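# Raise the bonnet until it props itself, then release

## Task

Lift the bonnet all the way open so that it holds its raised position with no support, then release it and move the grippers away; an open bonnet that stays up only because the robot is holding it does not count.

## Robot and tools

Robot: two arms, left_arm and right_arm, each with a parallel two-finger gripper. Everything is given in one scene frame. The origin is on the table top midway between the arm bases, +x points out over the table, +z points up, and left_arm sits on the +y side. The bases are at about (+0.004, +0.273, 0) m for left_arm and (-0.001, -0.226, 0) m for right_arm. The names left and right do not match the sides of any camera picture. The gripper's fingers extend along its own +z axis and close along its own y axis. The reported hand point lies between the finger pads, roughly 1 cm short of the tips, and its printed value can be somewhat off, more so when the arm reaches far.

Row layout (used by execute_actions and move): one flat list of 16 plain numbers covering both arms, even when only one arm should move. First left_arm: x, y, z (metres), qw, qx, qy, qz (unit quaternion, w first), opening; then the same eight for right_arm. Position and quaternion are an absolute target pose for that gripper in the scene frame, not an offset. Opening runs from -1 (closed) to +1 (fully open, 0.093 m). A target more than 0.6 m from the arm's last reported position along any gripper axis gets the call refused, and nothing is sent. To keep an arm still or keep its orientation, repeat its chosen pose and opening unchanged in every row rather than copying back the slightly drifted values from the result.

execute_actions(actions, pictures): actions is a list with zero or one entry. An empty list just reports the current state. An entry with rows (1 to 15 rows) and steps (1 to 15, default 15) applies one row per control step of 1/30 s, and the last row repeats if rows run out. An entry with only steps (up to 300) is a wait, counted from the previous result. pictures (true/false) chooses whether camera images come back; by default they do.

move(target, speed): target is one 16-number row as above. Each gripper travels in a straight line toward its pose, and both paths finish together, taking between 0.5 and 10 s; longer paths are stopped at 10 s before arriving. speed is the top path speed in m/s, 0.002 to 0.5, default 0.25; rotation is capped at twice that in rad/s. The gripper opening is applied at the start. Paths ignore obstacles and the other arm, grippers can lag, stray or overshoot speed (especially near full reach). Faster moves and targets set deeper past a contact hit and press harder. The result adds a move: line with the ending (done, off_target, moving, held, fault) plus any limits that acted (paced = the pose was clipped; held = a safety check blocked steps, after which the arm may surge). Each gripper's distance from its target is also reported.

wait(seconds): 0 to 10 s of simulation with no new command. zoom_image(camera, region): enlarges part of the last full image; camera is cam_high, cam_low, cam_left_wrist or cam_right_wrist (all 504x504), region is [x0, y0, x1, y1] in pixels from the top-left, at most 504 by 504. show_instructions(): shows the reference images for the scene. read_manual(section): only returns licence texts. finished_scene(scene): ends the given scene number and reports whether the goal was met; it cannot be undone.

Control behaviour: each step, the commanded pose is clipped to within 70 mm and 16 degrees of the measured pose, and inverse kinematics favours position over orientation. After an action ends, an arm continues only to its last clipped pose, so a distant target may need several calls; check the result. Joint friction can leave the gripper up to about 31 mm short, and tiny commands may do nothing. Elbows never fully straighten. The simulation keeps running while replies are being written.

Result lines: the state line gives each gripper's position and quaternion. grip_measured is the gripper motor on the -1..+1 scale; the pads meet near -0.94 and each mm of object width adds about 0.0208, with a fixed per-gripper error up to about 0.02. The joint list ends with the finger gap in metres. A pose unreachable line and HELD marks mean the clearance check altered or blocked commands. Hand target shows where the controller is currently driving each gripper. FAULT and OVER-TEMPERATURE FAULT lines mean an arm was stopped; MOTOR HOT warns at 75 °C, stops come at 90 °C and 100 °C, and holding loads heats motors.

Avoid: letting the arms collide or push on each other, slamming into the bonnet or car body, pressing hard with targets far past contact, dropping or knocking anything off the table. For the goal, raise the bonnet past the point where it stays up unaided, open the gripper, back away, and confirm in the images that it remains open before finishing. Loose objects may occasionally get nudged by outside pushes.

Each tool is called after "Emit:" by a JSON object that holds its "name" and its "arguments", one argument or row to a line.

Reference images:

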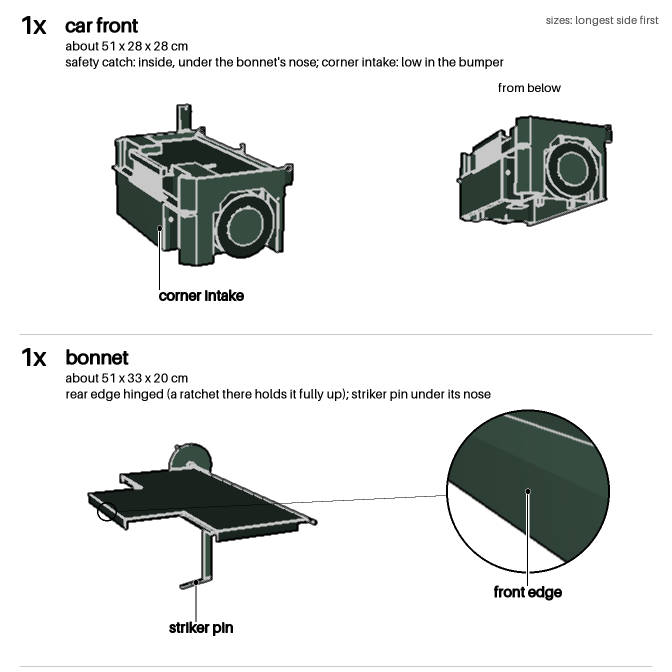

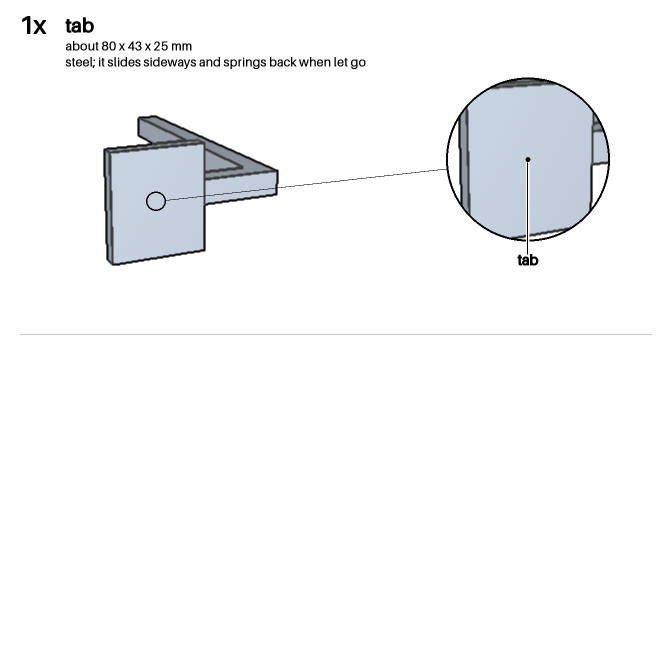

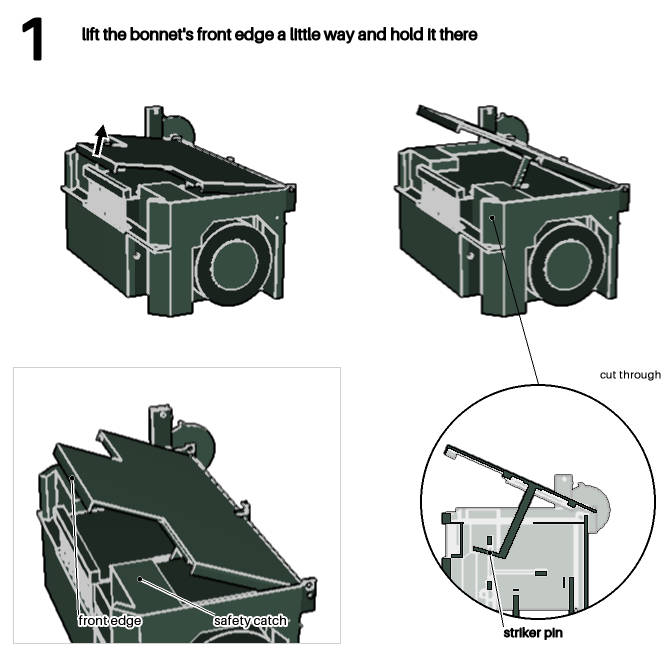

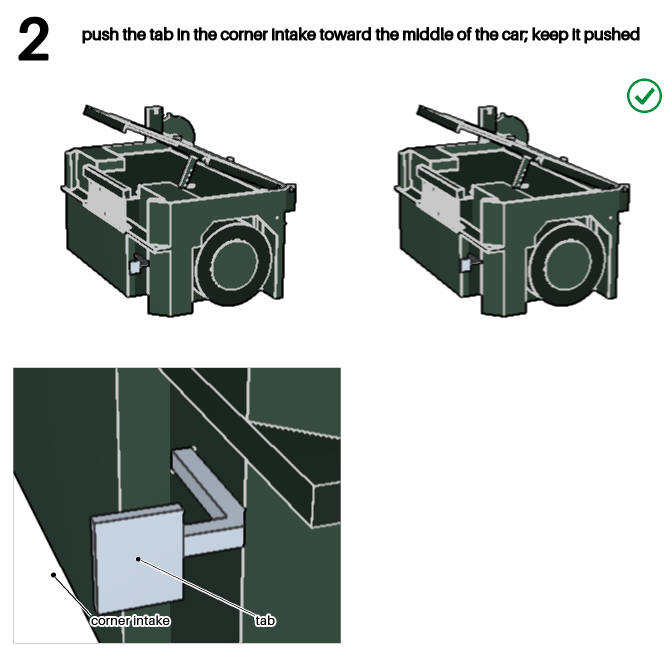

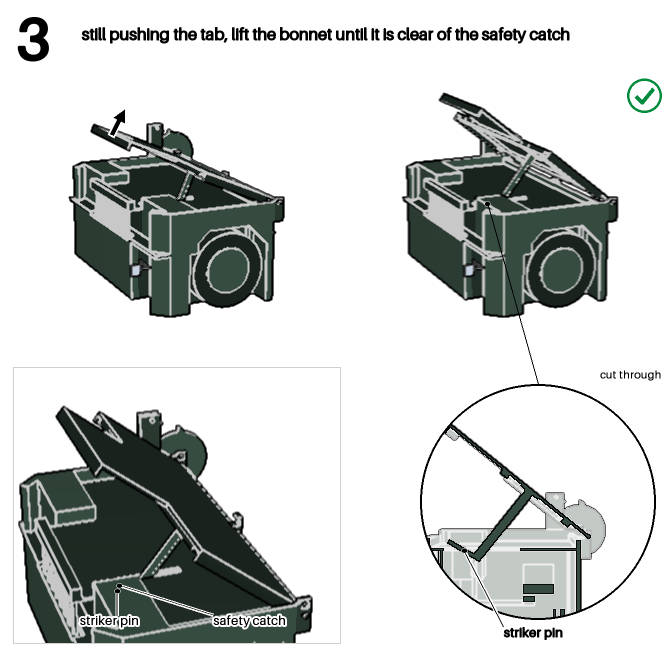

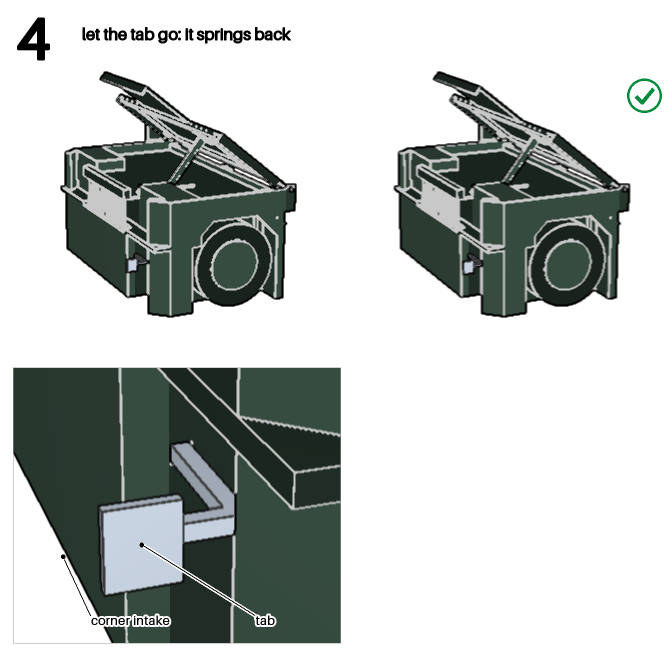

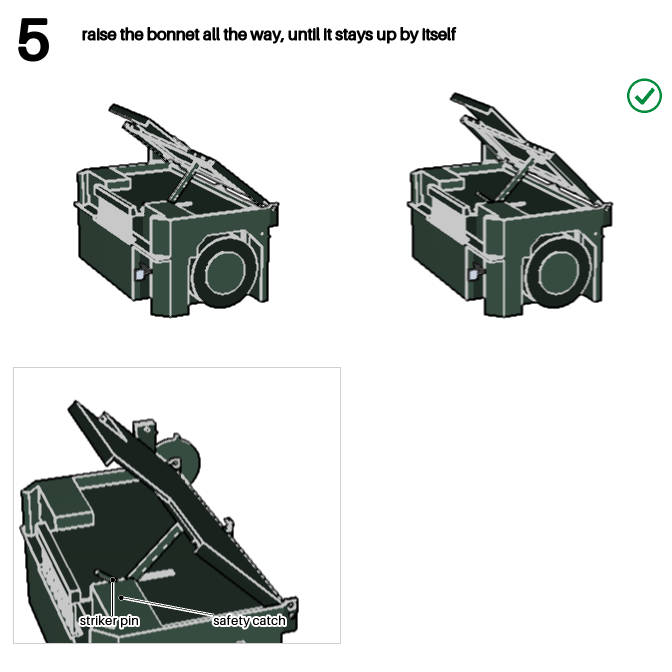

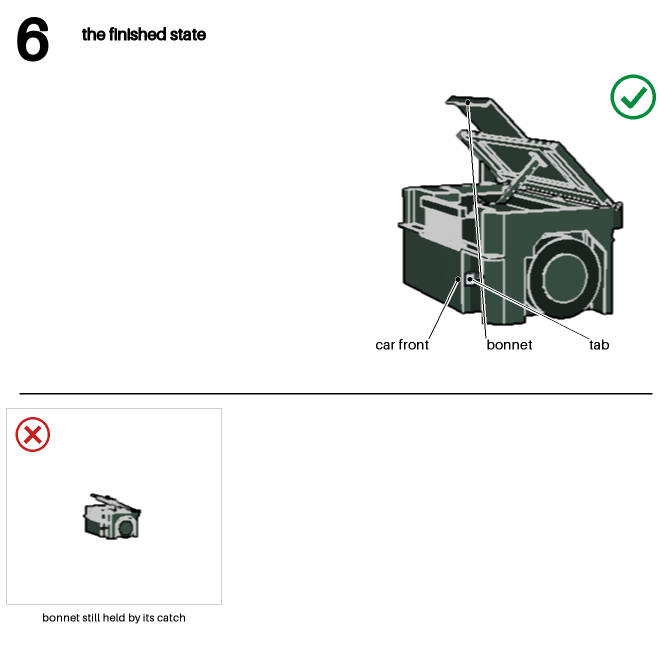

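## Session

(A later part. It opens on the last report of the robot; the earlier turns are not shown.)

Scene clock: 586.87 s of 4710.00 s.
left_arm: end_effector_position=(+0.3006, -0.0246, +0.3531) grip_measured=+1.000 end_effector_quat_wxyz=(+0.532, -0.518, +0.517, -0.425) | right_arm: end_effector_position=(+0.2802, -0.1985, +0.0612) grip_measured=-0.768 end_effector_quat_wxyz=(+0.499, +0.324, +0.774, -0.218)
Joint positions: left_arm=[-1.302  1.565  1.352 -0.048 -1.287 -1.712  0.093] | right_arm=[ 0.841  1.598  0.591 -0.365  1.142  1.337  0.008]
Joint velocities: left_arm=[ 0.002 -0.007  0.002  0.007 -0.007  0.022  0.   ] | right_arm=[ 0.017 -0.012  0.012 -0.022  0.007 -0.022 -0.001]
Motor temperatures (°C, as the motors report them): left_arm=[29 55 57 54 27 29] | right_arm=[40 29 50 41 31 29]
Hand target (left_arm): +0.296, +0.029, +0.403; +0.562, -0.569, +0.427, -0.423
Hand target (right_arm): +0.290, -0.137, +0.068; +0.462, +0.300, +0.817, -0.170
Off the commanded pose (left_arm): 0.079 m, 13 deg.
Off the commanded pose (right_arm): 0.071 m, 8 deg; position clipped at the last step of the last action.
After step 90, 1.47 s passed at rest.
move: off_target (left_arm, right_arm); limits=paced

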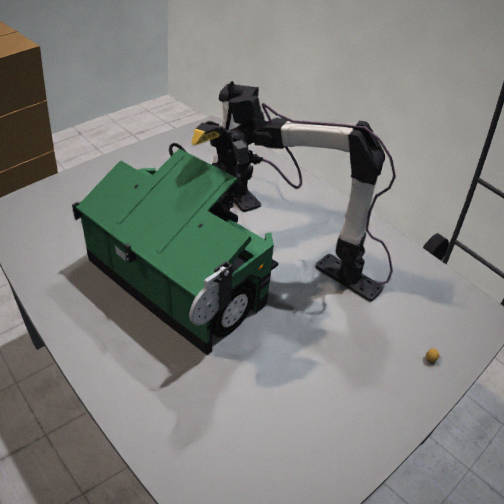

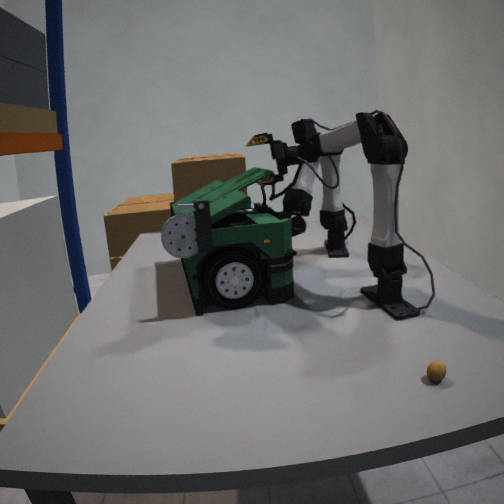

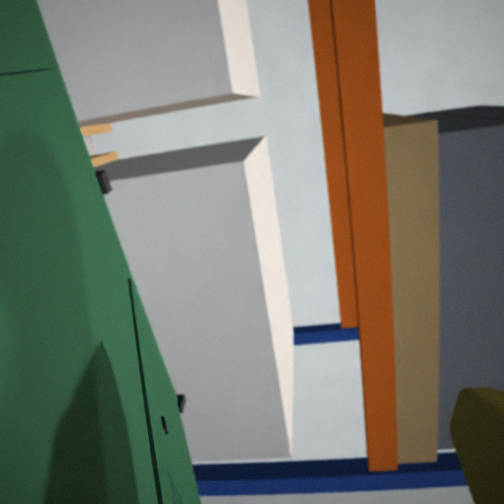

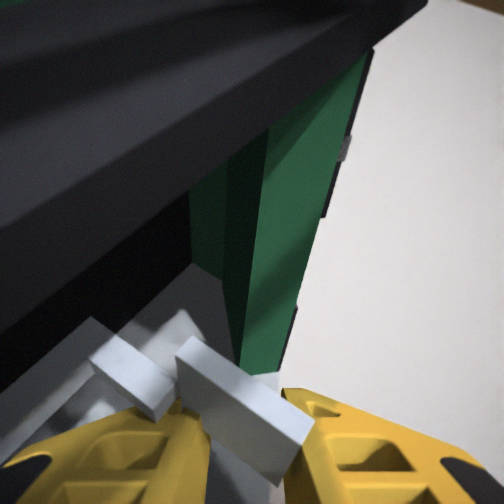

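Emit:
{"name": "move", "arguments": {
  "target": [0.298,0.02,0.35,0.572,-0.557,0.42,-0.432,1,0.30,-0.10,0.066,0.42,0.38,0.78,-0.24,-1],
  "speed": 0.01
}}

Scene clock: 605.07 s of 4710.00 s.
left_arm: end_effector_position=(+0.2958, -0.0224, +0.3086) grip_measured=+1.000 end_effector_quat_wxyz=(+0.545, -0.523, +0.497, -0.427) | right_arm: end_effector_position=(+0.2821, -0.2027, +0.0615) grip_measured=-0.768 end_effector_quat_wxyz=(+0.525, +0.337, +0.753, -0.209)
Joint positions: left_arm=[-1.317  1.584  1.148  0.26  -1.342 -1.648  0.093] | right_arm=[ 0.835  1.601  0.547 -0.251  1.186  1.326  0.008]
Joint velocities: left_arm=[-0.007 -0.007 -0.022  0.125  0.066 -0.007  0.   ] | right_arm=[ 0.007  0.007  0.002 -0.081  0.022 -0.037  0.001]
Motor temperatures (°C, as the motors report them): left_arm=[29 55 55 54 28 29] | right_arm=[40 30 58 39 30 29]
Hand target (left_arm): +0.297, +0.014, +0.346; +0.562, -0.560, +0.434, -0.427
Hand target (right_arm): +0.282, -0.202, +0.062; +0.521, +0.336, +0.756, -0.210
Off the commanded pose (left_arm): 0.059 m, 10 deg.
Off the commanded pose (right_arm): 0.104 m, 14 deg.
After step 90, 5.00 s passed at rest.
move: held (right_arm), off_target (left_arm; path cut at 10 s); limits=paced,held; held on 168 of 306 steps (right_arm, left_arm), including the last (right_arm)
pose unreachable (left arm): on one or more control steps of this call this arm could not follow its commanded pose, so it was not sent that pose on those steps. It may still have moved: this result reports where it is.
cause: the commanded pose would bring a part of the arm too close to another arm (this arm's wrist (the part past joint 4) and the other arm's forearm (the part past joint 3)).
pose unreachable (right arm): on one or more control steps of this call this arm could not follow its commanded pose, so it was not sent that pose on those steps. On the call's last step it was still not sent that pose. It may still have moved: this result reports where it is.
cause: the commanded pose would bring a part of the arm too close to another arm (this arm's forearm (the part past joint 3) and the other arm's wrist (the part past joint 5)).

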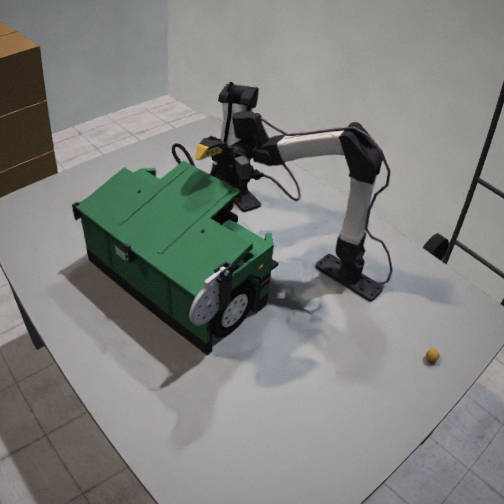

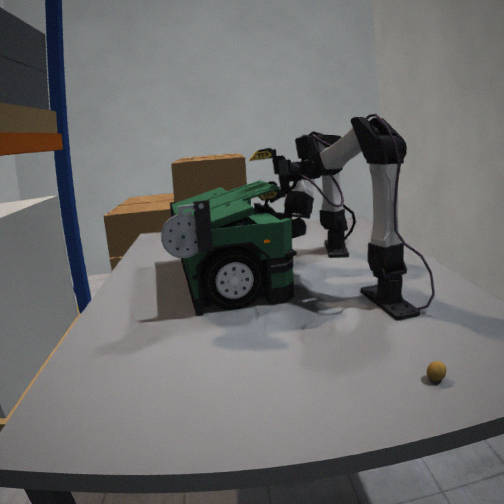

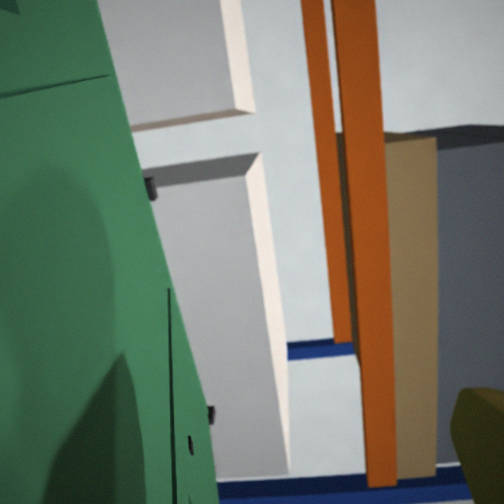

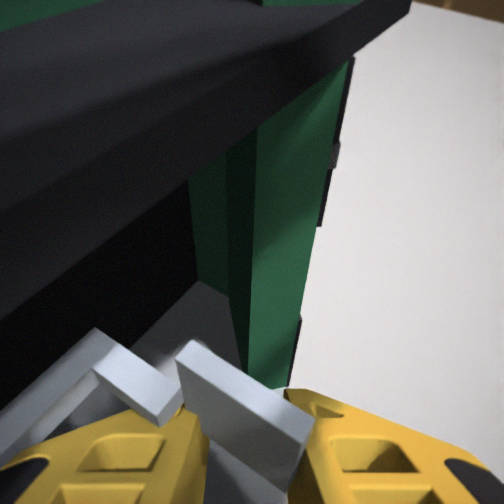

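Emit:
{"name": "move", "arguments": {
  "target": [0.298,0.03,0.39,0.572,-0.557,0.42,-0.432,1,0.285,-0.20,0.062,0.5,0.324,0.774,-0.218,-0.45],
  "speed": 0.04
}}

Emit:
{"name": "move", "arguments": {
  "target": [0.298,0.03,0.39,0.572,-0.557,0.42,-0.432,1,0.285,-0.12,0.062,0.5,0.324,0.774,-0.218,-0.45],
  "speed": 0.03
}}

Scene clock: 617.10 s of 4710.00 s.
left_arm: end_effector_position=(+0.2989, -0.0153, +0.3286) grip_measured=+1.000 end_effector_quat_wxyz=(+0.538, -0.519, +0.506, -0.431) | right_arm: end_effector_position=(+0.2755, -0.2067, +0.0595) grip_measured=-0.452 end_effector_quat_wxyz=(+0.502, +0.316, +0.770, -0.234)
Joint positions: left_arm=[-1.298  1.537  1.193  0.154 -1.298 -1.657  0.093] | right_arm=[ 0.834  1.596  0.559 -0.341  1.168  1.315  0.024]
Joint velocities: left_arm=[ 0.007  0.032  0.002 -0.022 -0.022  0.007  0.   ] | right_arm=[-0.002  0.002 -0.017 -0.007  0.022  0.007 -0.001]
Motor temperatures (°C, as the motors report them): left_arm=[29 55 55 53 28 29] | right_arm=[37 31 54 37 30 28]
Hand target (left_arm): +0.295, +0.031, +0.383; +0.563, -0.566, +0.425, -0.427
Hand target (right_arm): +0.285, -0.200, +0.062; +0.500, +0.324, +0.773, -0.218
Off the commanded pose (left_arm): 0.076 m, 11 deg.
Off the commanded pose (right_arm): 0.012 m, 2 deg.
After step 90, 6.27 s passed at rest.
move: off_target (left_arm, right_arm); limits=held; held on 1 of 83 steps (left_arm)
pose unreachable (left arm): on one or more control steps of this call this arm could not follow its commanded pose, so it was not sent that pose on those steps. It may still have moved: this result reports where it is.
cause: the commanded pose would bring a part of the arm too close to another arm (this arm's wrist (the part past joint 5) and the other arm's forearm (the part past joint 3)).

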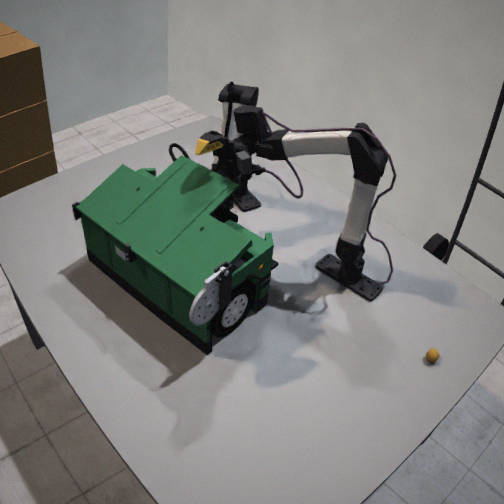

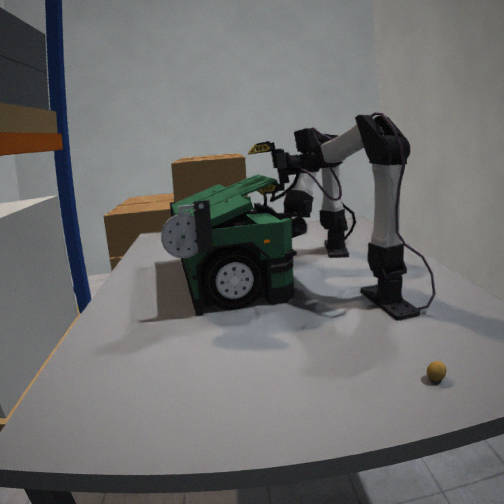

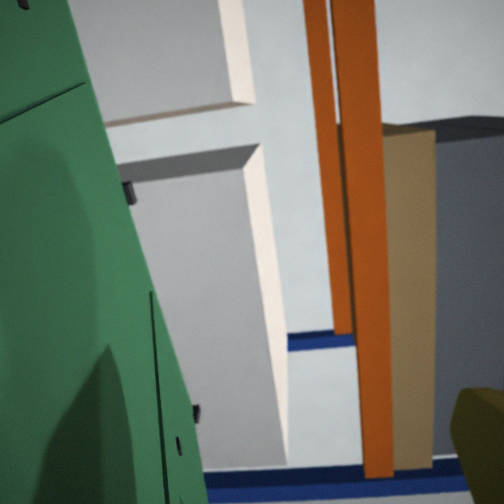

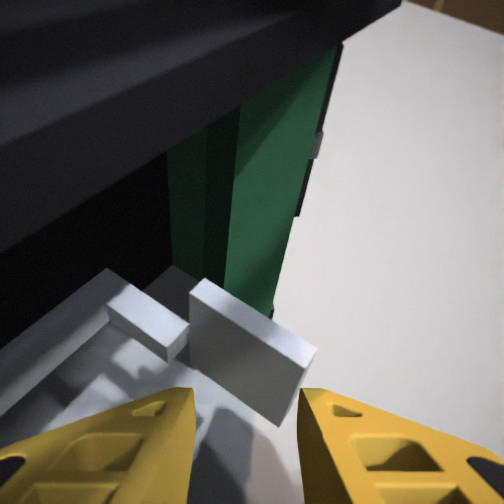

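Scene clock: 620.67 s of 4710.00 s.
left_arm: end_effector_position=(+0.2985, -0.0165, +0.3229) grip_measured=+1.000 end_effector_quat_wxyz=(+0.538, -0.518, +0.513, -0.423) | right_arm: end_effector_position=(+0.2640, -0.1966, +0.0576) grip_measured=-0.452 end_effector_quat_wxyz=(+0.484, +0.306, +0.775, -0.266)
Joint positions: left_arm=[-1.3    1.544  1.198  0.11  -1.298 -1.684  0.093] | right_arm=[ 0.902  1.692  0.664 -0.637  1.17   1.546  0.024]
Joint velocities: left_arm=[ 0.012 -0.002 -0.007 -0.022  0.037  0.037  0.   ] | right_arm=[-0.012 -0.027 -0.007 -0.037 -0.066  0.095  0.   ]
Motor temperatures (°C, as the motors report them): left_arm=[29 55 55 53 28 29] | right_arm=[37 31 53 37 30 28]
Hand target (left_arm): +0.295, +0.031, +0.382; +0.562, -0.567, +0.426, -0.425
Hand target (right_arm): +0.265, -0.196, +0.058; +0.486, +0.308, +0.775, -0.263
Off the commanded pose (left_arm): 0.082 m, 12 deg.
Off the commanded pose (right_arm): 0.080 m, 6 deg; position clipped at the last step of the last action.
move: held (right_arm), off_target (left_arm); limits=paced,held; held on 69 of 107 steps (right_arm), including the last (right_arm)
pose unreachable (right arm): on one or more control steps of this call this arm could not follow its commanded pose, so it was not sent that pose on those steps. On the call's last step it was still not sent that pose. It may still have moved: this result reports where it is.
cause: the commanded pose would bring a part of the arm too close to another arm (this arm's forearm (the part past joint 3) and the other arm's wrist (the part past joint 5)).

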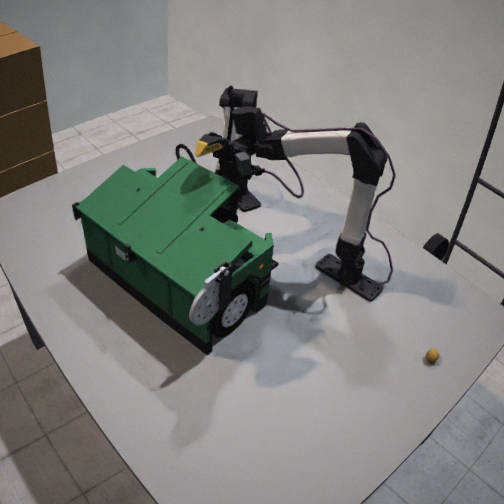

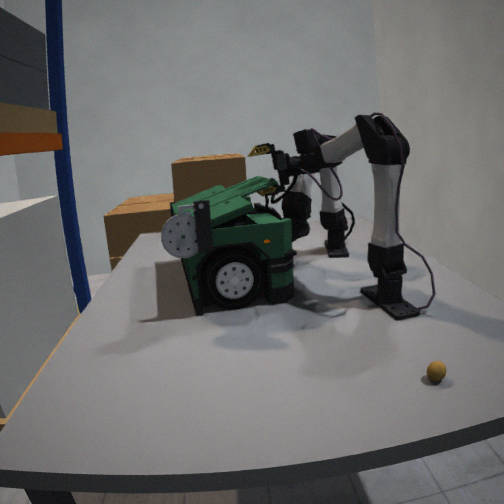

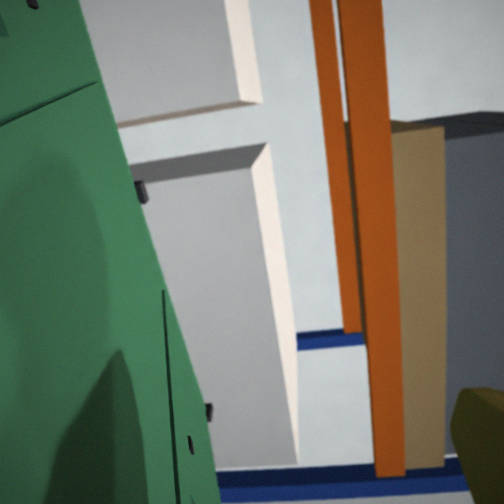

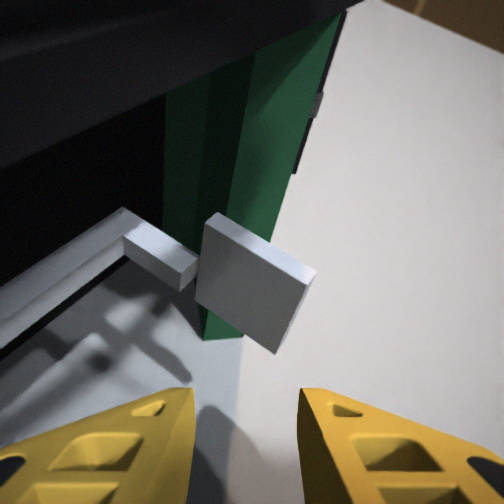

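Emit:
{"name": "move", "arguments": {
  "target": [0.298,0.0,0.39,0.572,-0.557,0.42,-0.432,1,0.21,-0.24,0.09,0.49,0,0.871,0,-1],
  "speed": 0.1
}}

Emit:
{"name": "move", "arguments": {
  "target": [0.298,0.0,0.39,0.572,-0.557,0.42,-0.432,1,0.255,-0.265,0.085,0.641,-0.299,0.641,0.299,-1],
  "speed": 0.1
}}

Scene clock: 642.73 s of 4710.00 s.
left_arm: end_effector_position=(+0.3020, -0.0150, +0.3325) grip_measured=+1.000 end_effector_quat_wxyz=(+0.568, -0.525, +0.500, -0.390) | right_arm: end_effector_position=(+0.2119, -0.2404, +0.0846) grip_measured=-0.985 end_effector_quat_wxyz=(+0.482, -0.004, +0.876, -0.004)
Joint positions: left_arm=[-1.299  1.595  1.289  0.034 -1.381 -1.678  0.093] | right_arm=[-0.02   0.208  0.154 -0.518 -0.155 -0.113  0.   ]
Joint velocities: left_arm=[ 0.012  0.007 -0.017 -0.037 -0.037 -0.022  0.   ] | right_arm=[-0.007 -0.002 -0.002 -0.037 -0.081  0.022  0.   ]
Motor temperatures (°C, as the motors report them): left_arm=[29 56 59 53 29 29] | right_arm=[35 32 48 36 30 28]
Hand target (left_arm): +0.295, +0.005, +0.384; +0.563, -0.568, +0.426, -0.425
Hand target (right_arm): +0.212, -0.240, +0.094; +0.491, -0.008, +0.871, -0.005
Off the commanded pose (left_arm): 0.060 m, 11 deg.
Off the commanded pose (right_arm): 0.006 m, 1 deg.
After step 90, 14.17 s passed at rest.
move: off_target (left_arm); limits=held; held on 1 of 147 steps (left_arm)
pose unreachable (left arm): on one or more control steps of this call this arm could not follow its commanded pose, so it was not sent that pose on those steps. It may still have moved: this result reports where it is.
cause: the commanded pose would bring a part of the arm too close to another arm (this arm's wrist (the part past joint 4) and the other arm's forearm (the part past joint 3)).

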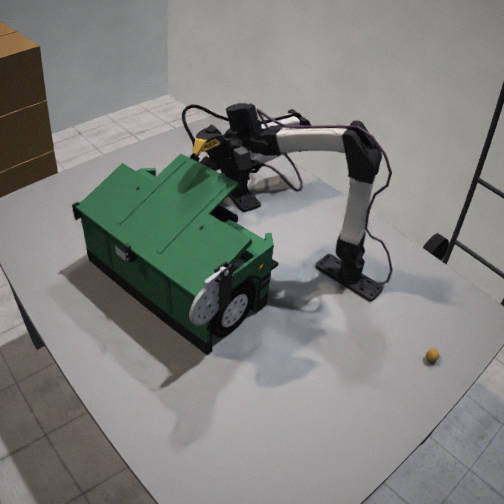

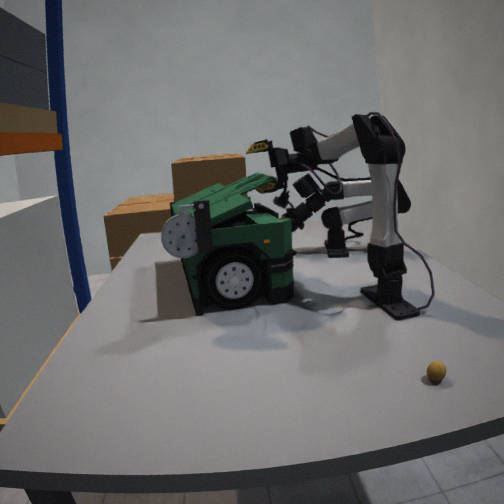

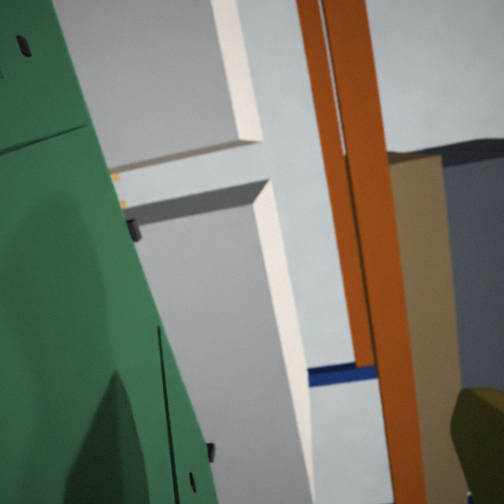

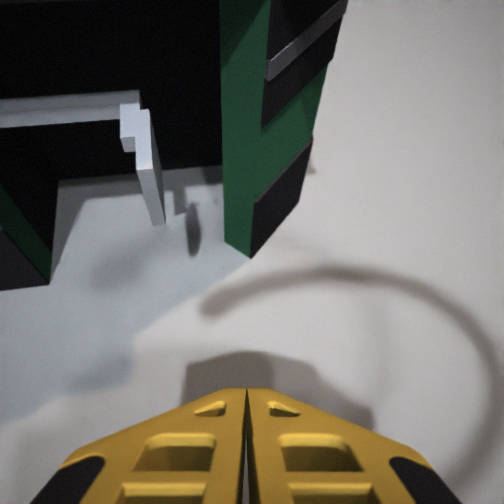

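Scene clock: 648.57 s of 4710.00 s.
left_arm: end_effector_position=(+0.3019, -0.0149, +0.3290) grip_measured=+1.000 end_effector_quat_wxyz=(+0.587, -0.521, +0.495, -0.373) | right_arm: end_effector_position=(+0.2527, -0.2660, +0.0852) grip_measured=-0.985 end_effector_quat_wxyz=(+0.634, -0.264, +0.683, +0.248)
Joint positions: left_arm=[-1.302  1.617  1.272  0.124 -1.425 -1.597  0.093] | right_arm=[-0.699  1.838  0.646 -0.873 -1.488 -2.063  0.   ]
Joint velocities: left_arm=[-0.002 -0.007  0.007 -0.007 -0.007 -0.037  0.   ] | right_arm=[-0.012 -0.027  0.007 -0.007  0.007 -0.022  0.   ]
Motor temperatures (°C, as the motors report them): left_arm=[29 56 59 53 28 29] | right_arm=[35 32 47 36 30 28]
Hand target (left_arm): +0.295, +0.005, +0.385; +0.565, -0.565, +0.424, -0.426
Hand target (right_arm): +0.255, -0.267, +0.084; +0.628, -0.270, +0.685, +0.252
Off the commanded pose (left_arm): 0.063 m, 12 deg.
Off the commanded pose (right_arm): 0.003 m, 9 deg.
joint sent to its limit (right arm) — the command would take joint 6 (wrist roll) past its lower limit, so that joint was sent only as far as its limit.
move: off_target (left_arm, right_arm)

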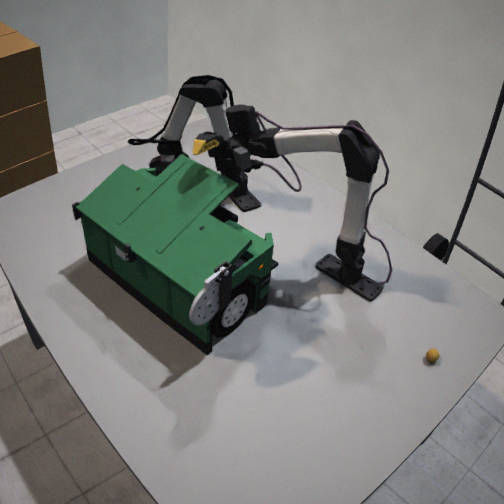

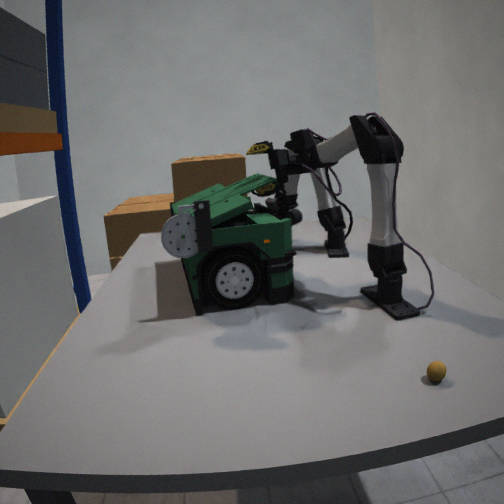

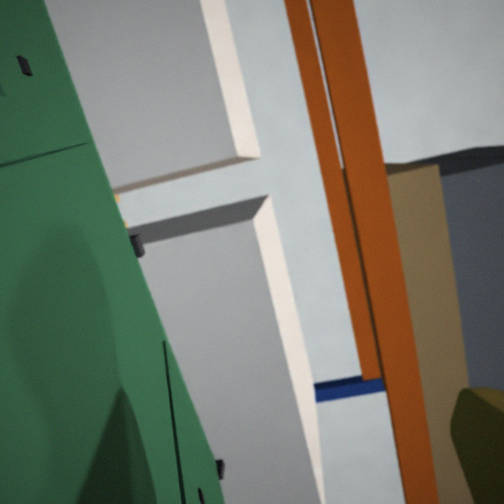

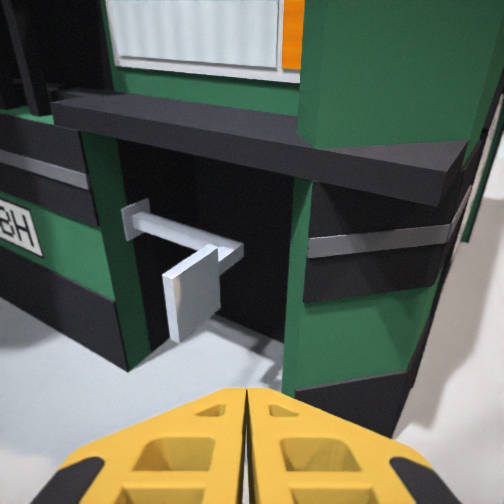

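Emit:
{"name": "move", "arguments": {
  "target": [0.298,0.0,0.39,0.572,-0.557,0.42,-0.432,1,0.268,-0.235,0.08,0.634,-0.264,0.683,0.248,-1],
  "speed": 0.05
}}

Scene clock: 656.73 s of 4710.00 s.
left_arm: end_effector_position=(+0.3014, -0.0146, +0.3272) grip_measured=+1.000 end_effector_quat_wxyz=(+0.588, -0.521, +0.492, -0.374) | right_arm: end_effector_position=(+0.2666, -0.2376, +0.0817) grip_measured=-0.985 end_effector_quat_wxyz=(+0.620, -0.289, +0.673, +0.281)
Joint positions: left_arm=[-1.303  1.618  1.256  0.16  -1.43  -1.58   0.093] | right_arm=[-0.551  1.676  0.448 -0.088 -1.496 -1.296  0.   ]
Joint velocities: left_arm=[-0.007  0.002  0.007 -0.066  0.037  0.007  0.   ] | right_arm=[ 0.007 -0.105 -0.144  0.359 -0.007  0.256  0.   ]
Motor temperatures (°C, as the motors report them): left_arm=[29 56 60 54 28 29] | right_arm=[34 32 46 35 30 28]
Hand target (left_arm): +0.295, +0.006, +0.385; +0.566, -0.564, +0.424, -0.427
Hand target (right_arm): +0.266, -0.234, +0.081; +0.617, -0.295, +0.675, +0.276
Off the commanded pose (left_arm): 0.065 m, 12 deg.
Off the commanded pose (right_arm): 0.003 m, 5 deg.
After step 90, 2.87 s passed at rest.
move: off_target (left_arm, right_arm)

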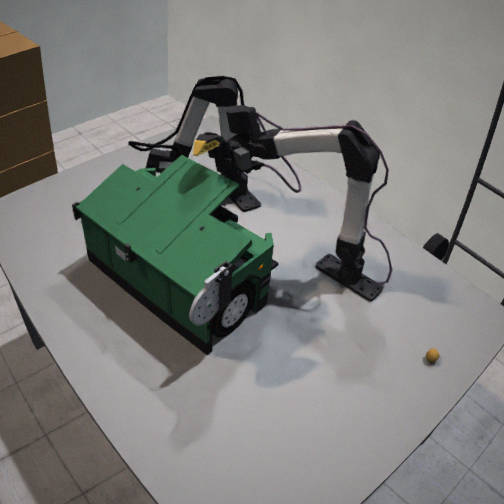

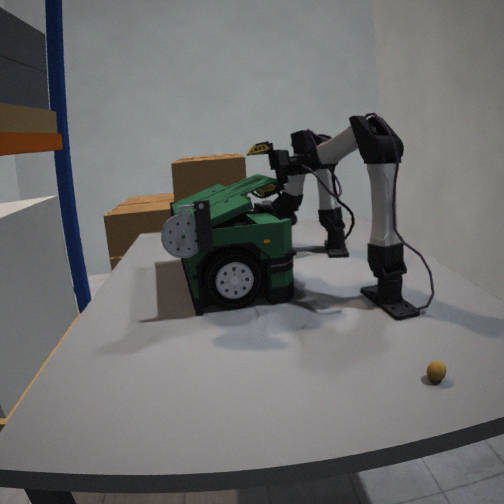

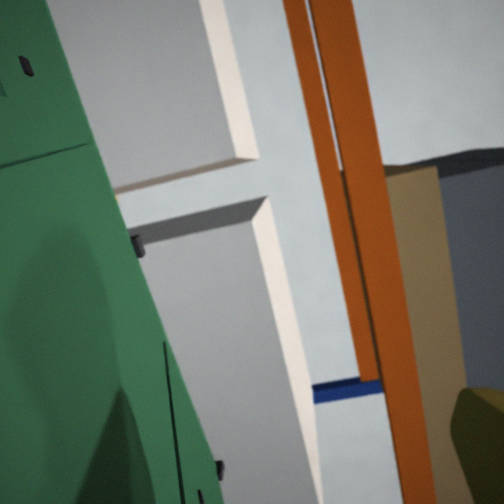

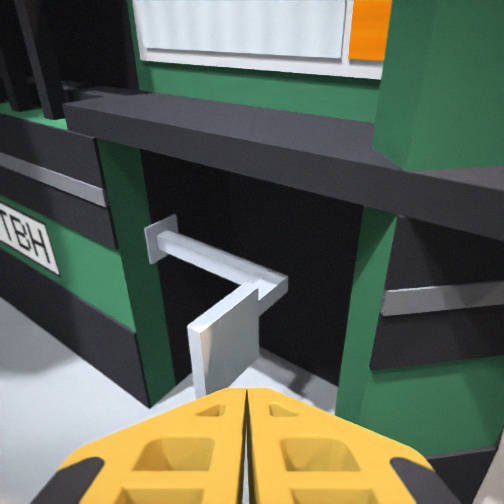

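Emit:
{"name": "move", "arguments": {
  "target": [0.298,0.0,0.39,0.572,-0.557,0.42,-0.432,1,0.283,-0.205,0.073,0.634,-0.28,0.67,0.27,-1],
  "speed": 0.03
}}

Emit:
{"name": "move", "arguments": {
  "target": [0.298,0.0,0.39,0.572,-0.557,0.42,-0.432,1,0.285,-0.15,0.073,0.634,-0.28,0.67,0.27,-1],
  "speed": 0.03
}}

Scene clock: 664.30 s of 4710.00 s.
left_arm: end_effector_position=(+0.3009, -0.0147, +0.3258) grip_measured=+1.000 end_effector_quat_wxyz=(+0.590, -0.520, +0.491, -0.374) | right_arm: end_effector_position=(+0.2861, -0.2153, +0.0772) grip_measured=-0.985 end_effector_quat_wxyz=(+0.636, -0.285, +0.670, +0.255)
Joint positions: left_arm=[-1.305  1.619  1.241  0.205 -1.433 -1.55   0.093] | right_arm=[-0.401  1.937  0.181  1.475 -1.346 -0.294  0.   ]
Joint velocities: left_arm=[0.017 0.002 0.007 0.007 0.051 0.037 0.   ] | right_arm=[ 0.017  0.125 -0.017  0.271  0.022  0.095  0.   ]
Motor temperatures (°C, as the motors report them): left_arm=[29 57 60 54 28 29] | right_arm=[34 32 45 35 30 28]
Hand target (left_arm): +0.295, +0.006, +0.385; +0.566, -0.563, +0.423, -0.428
Hand target (right_arm): +0.281, -0.204, +0.074; +0.628, -0.285, +0.671, +0.272
Off the commanded pose (left_arm): 0.066 m, 12 deg.
Off the commanded pose (right_arm): 0.012 m, 2 deg.
After step 90, 0.93 s passed at rest.
move: off_target (left_arm, right_arm)

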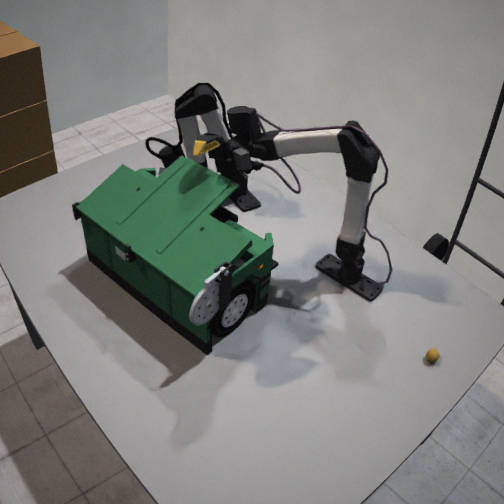

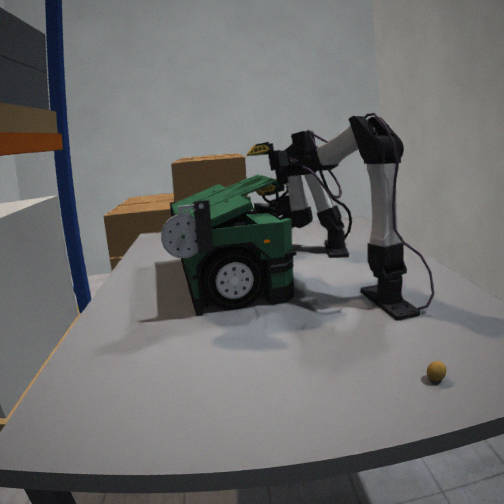

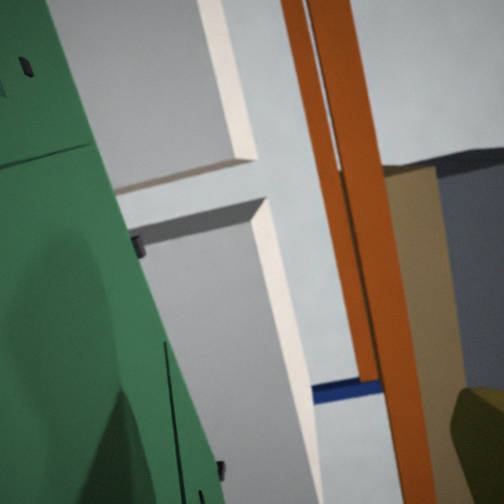

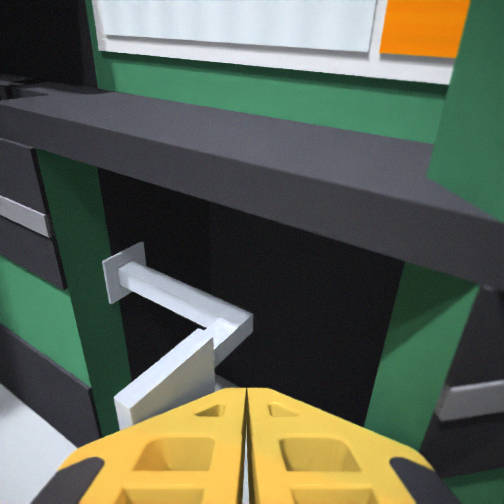

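Scene clock: 667.93 s of 4710.00 s.
left_arm: end_effector_position=(+0.3010, -0.0146, +0.3261) grip_measured=+1.000 end_effector_quat_wxyz=(+0.590, -0.519, +0.491, -0.375) | right_arm: end_effector_position=(+0.2872, -0.2132, +0.0770) grip_measured=-0.986 end_effector_quat_wxyz=(+0.637, -0.211, +0.715, +0.197)
Joint positions: left_arm=[-1.304  1.617  1.235  0.225 -1.431 -1.535  0.093] | right_arm=[-0.322  1.877  0.055  1.589 -1.067 -0.193  0.   ]
Joint velocities: left_arm=[ 0.002  0.002 -0.007  0.022  0.081 -0.007  0.   ] | right_arm=[-0.007 -0.002 -0.017 -0.051  0.051  0.007  0.   ]
Motor temperatures (°C, as the motors report them): left_arm=[29 57 60 54 28 29] | right_arm=[35 32 44 36 30 28]
Hand target (left_arm): +0.295, +0.006, +0.385; +0.567, -0.562, +0.424, -0.428
Hand target (right_arm): +0.274, -0.159, +0.075; +0.611, -0.289, +0.685, +0.271
Off the commanded pose (left_arm): 0.066 m, 12 deg.
Off the commanded pose (right_arm): 0.063 m, 13 deg.
joint sent to its limit (right arm) — the command would take joint 4 (wrist pitch) past its upper limit, so that joint was sent only as far as its limit.
move: off_target (left_arm, right_arm)

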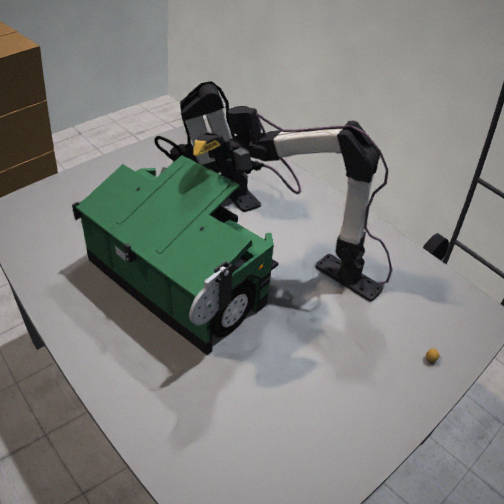

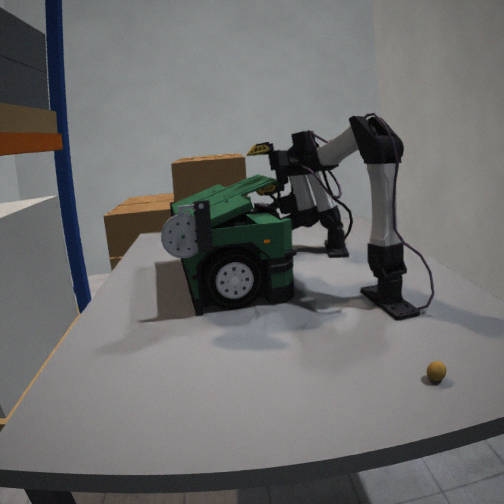

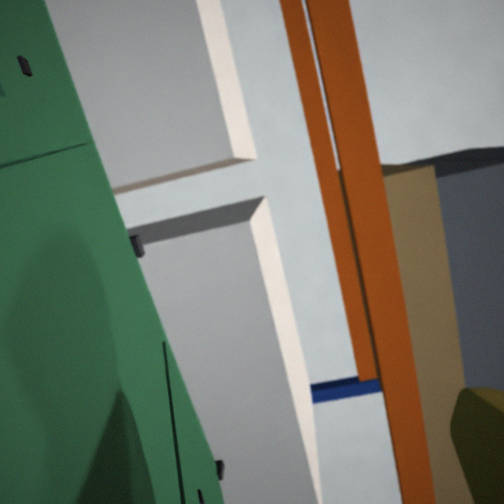

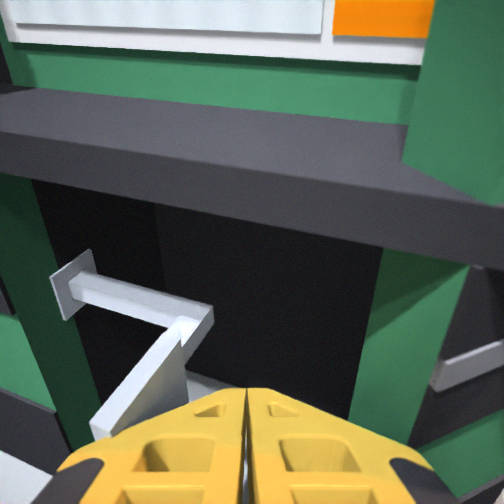

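Emit:
{"name": "move", "arguments": {
  "target": [0.298,-0.005,0.44,0.572,-0.557,0.42,-0.432,1,0.305,-0.12,0.075,0.6,-0.35,0.63,0.33,-1],
  "speed": 0.03
}}

Scene clock: 678.87 s of 4710.00 s.
left_arm: end_effector_position=(+0.3064, -0.0181, +0.3766) grip_measured=+1.000 end_effector_quat_wxyz=(+0.588, -0.516, +0.507, -0.362) | right_arm: end_effector_position=(+0.2889, -0.2120, +0.0764) grip_measured=-0.986 end_effector_quat_wxyz=(+0.633, -0.206, +0.715, +0.213)
Joint positions: left_arm=[-1.293  1.639  1.514 -0.168 -1.409 -1.635  0.093] | right_arm=[-0.32   1.892  0.069  1.589 -1.082 -0.164  0.   ]
Joint velocities: left_arm=[-0.022  0.002  0.007  0.037 -0.022 -0.037  0.   ] | right_arm=[-0.012 -0.012  0.002 -0.037  0.022 -0.051  0.   ]
Motor temperatures (°C, as the motors report them): left_arm=[29 57 62 54 28 29] | right_arm=[42 32 43 37 30 28]
Hand target (left_arm): +0.295, +0.002, +0.434; +0.563, -0.567, +0.426, -0.425
Hand target (right_arm): +0.281, -0.145, +0.077; +0.605, -0.309, +0.671, +0.296
Off the commanded pose (left_arm): 0.065 m, 14 deg.
Off the commanded pose (right_arm): 0.093 m, 24 deg; position and orientation clipped at the last step of the last action.
joint sent to its limit (right arm) — the command would take joint 4 (wrist pitch) past its upper limit, so that joint was sent only as far as its limit.
After step 90, 0.43 s passed at rest.
move: off_target (left_arm, right_arm); limits=paced

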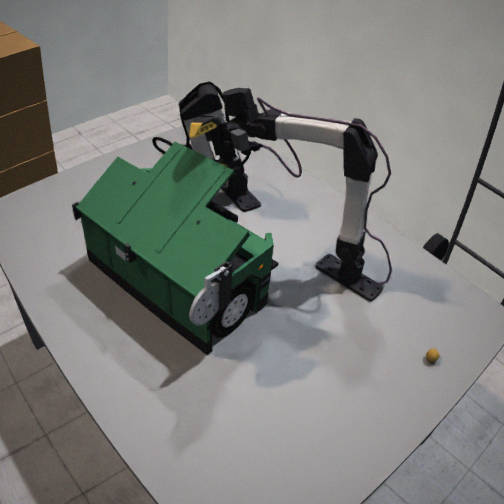

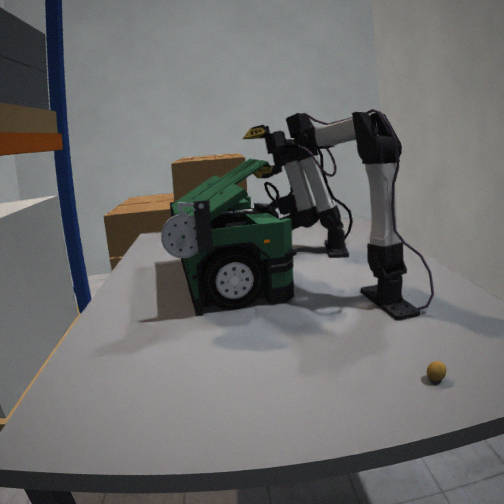

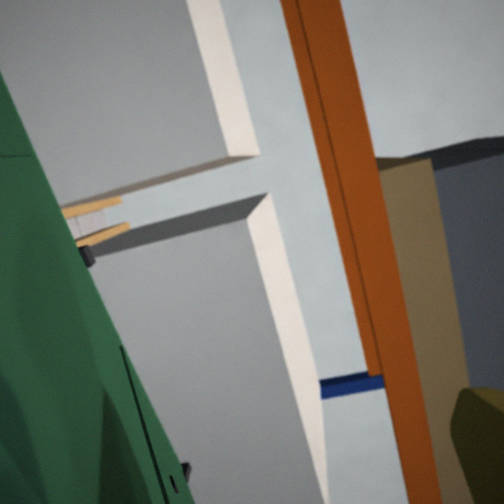

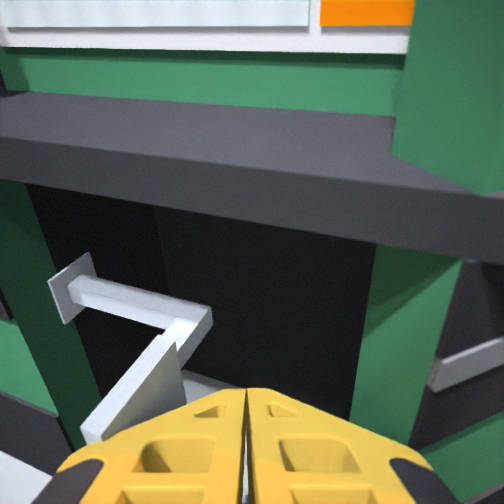

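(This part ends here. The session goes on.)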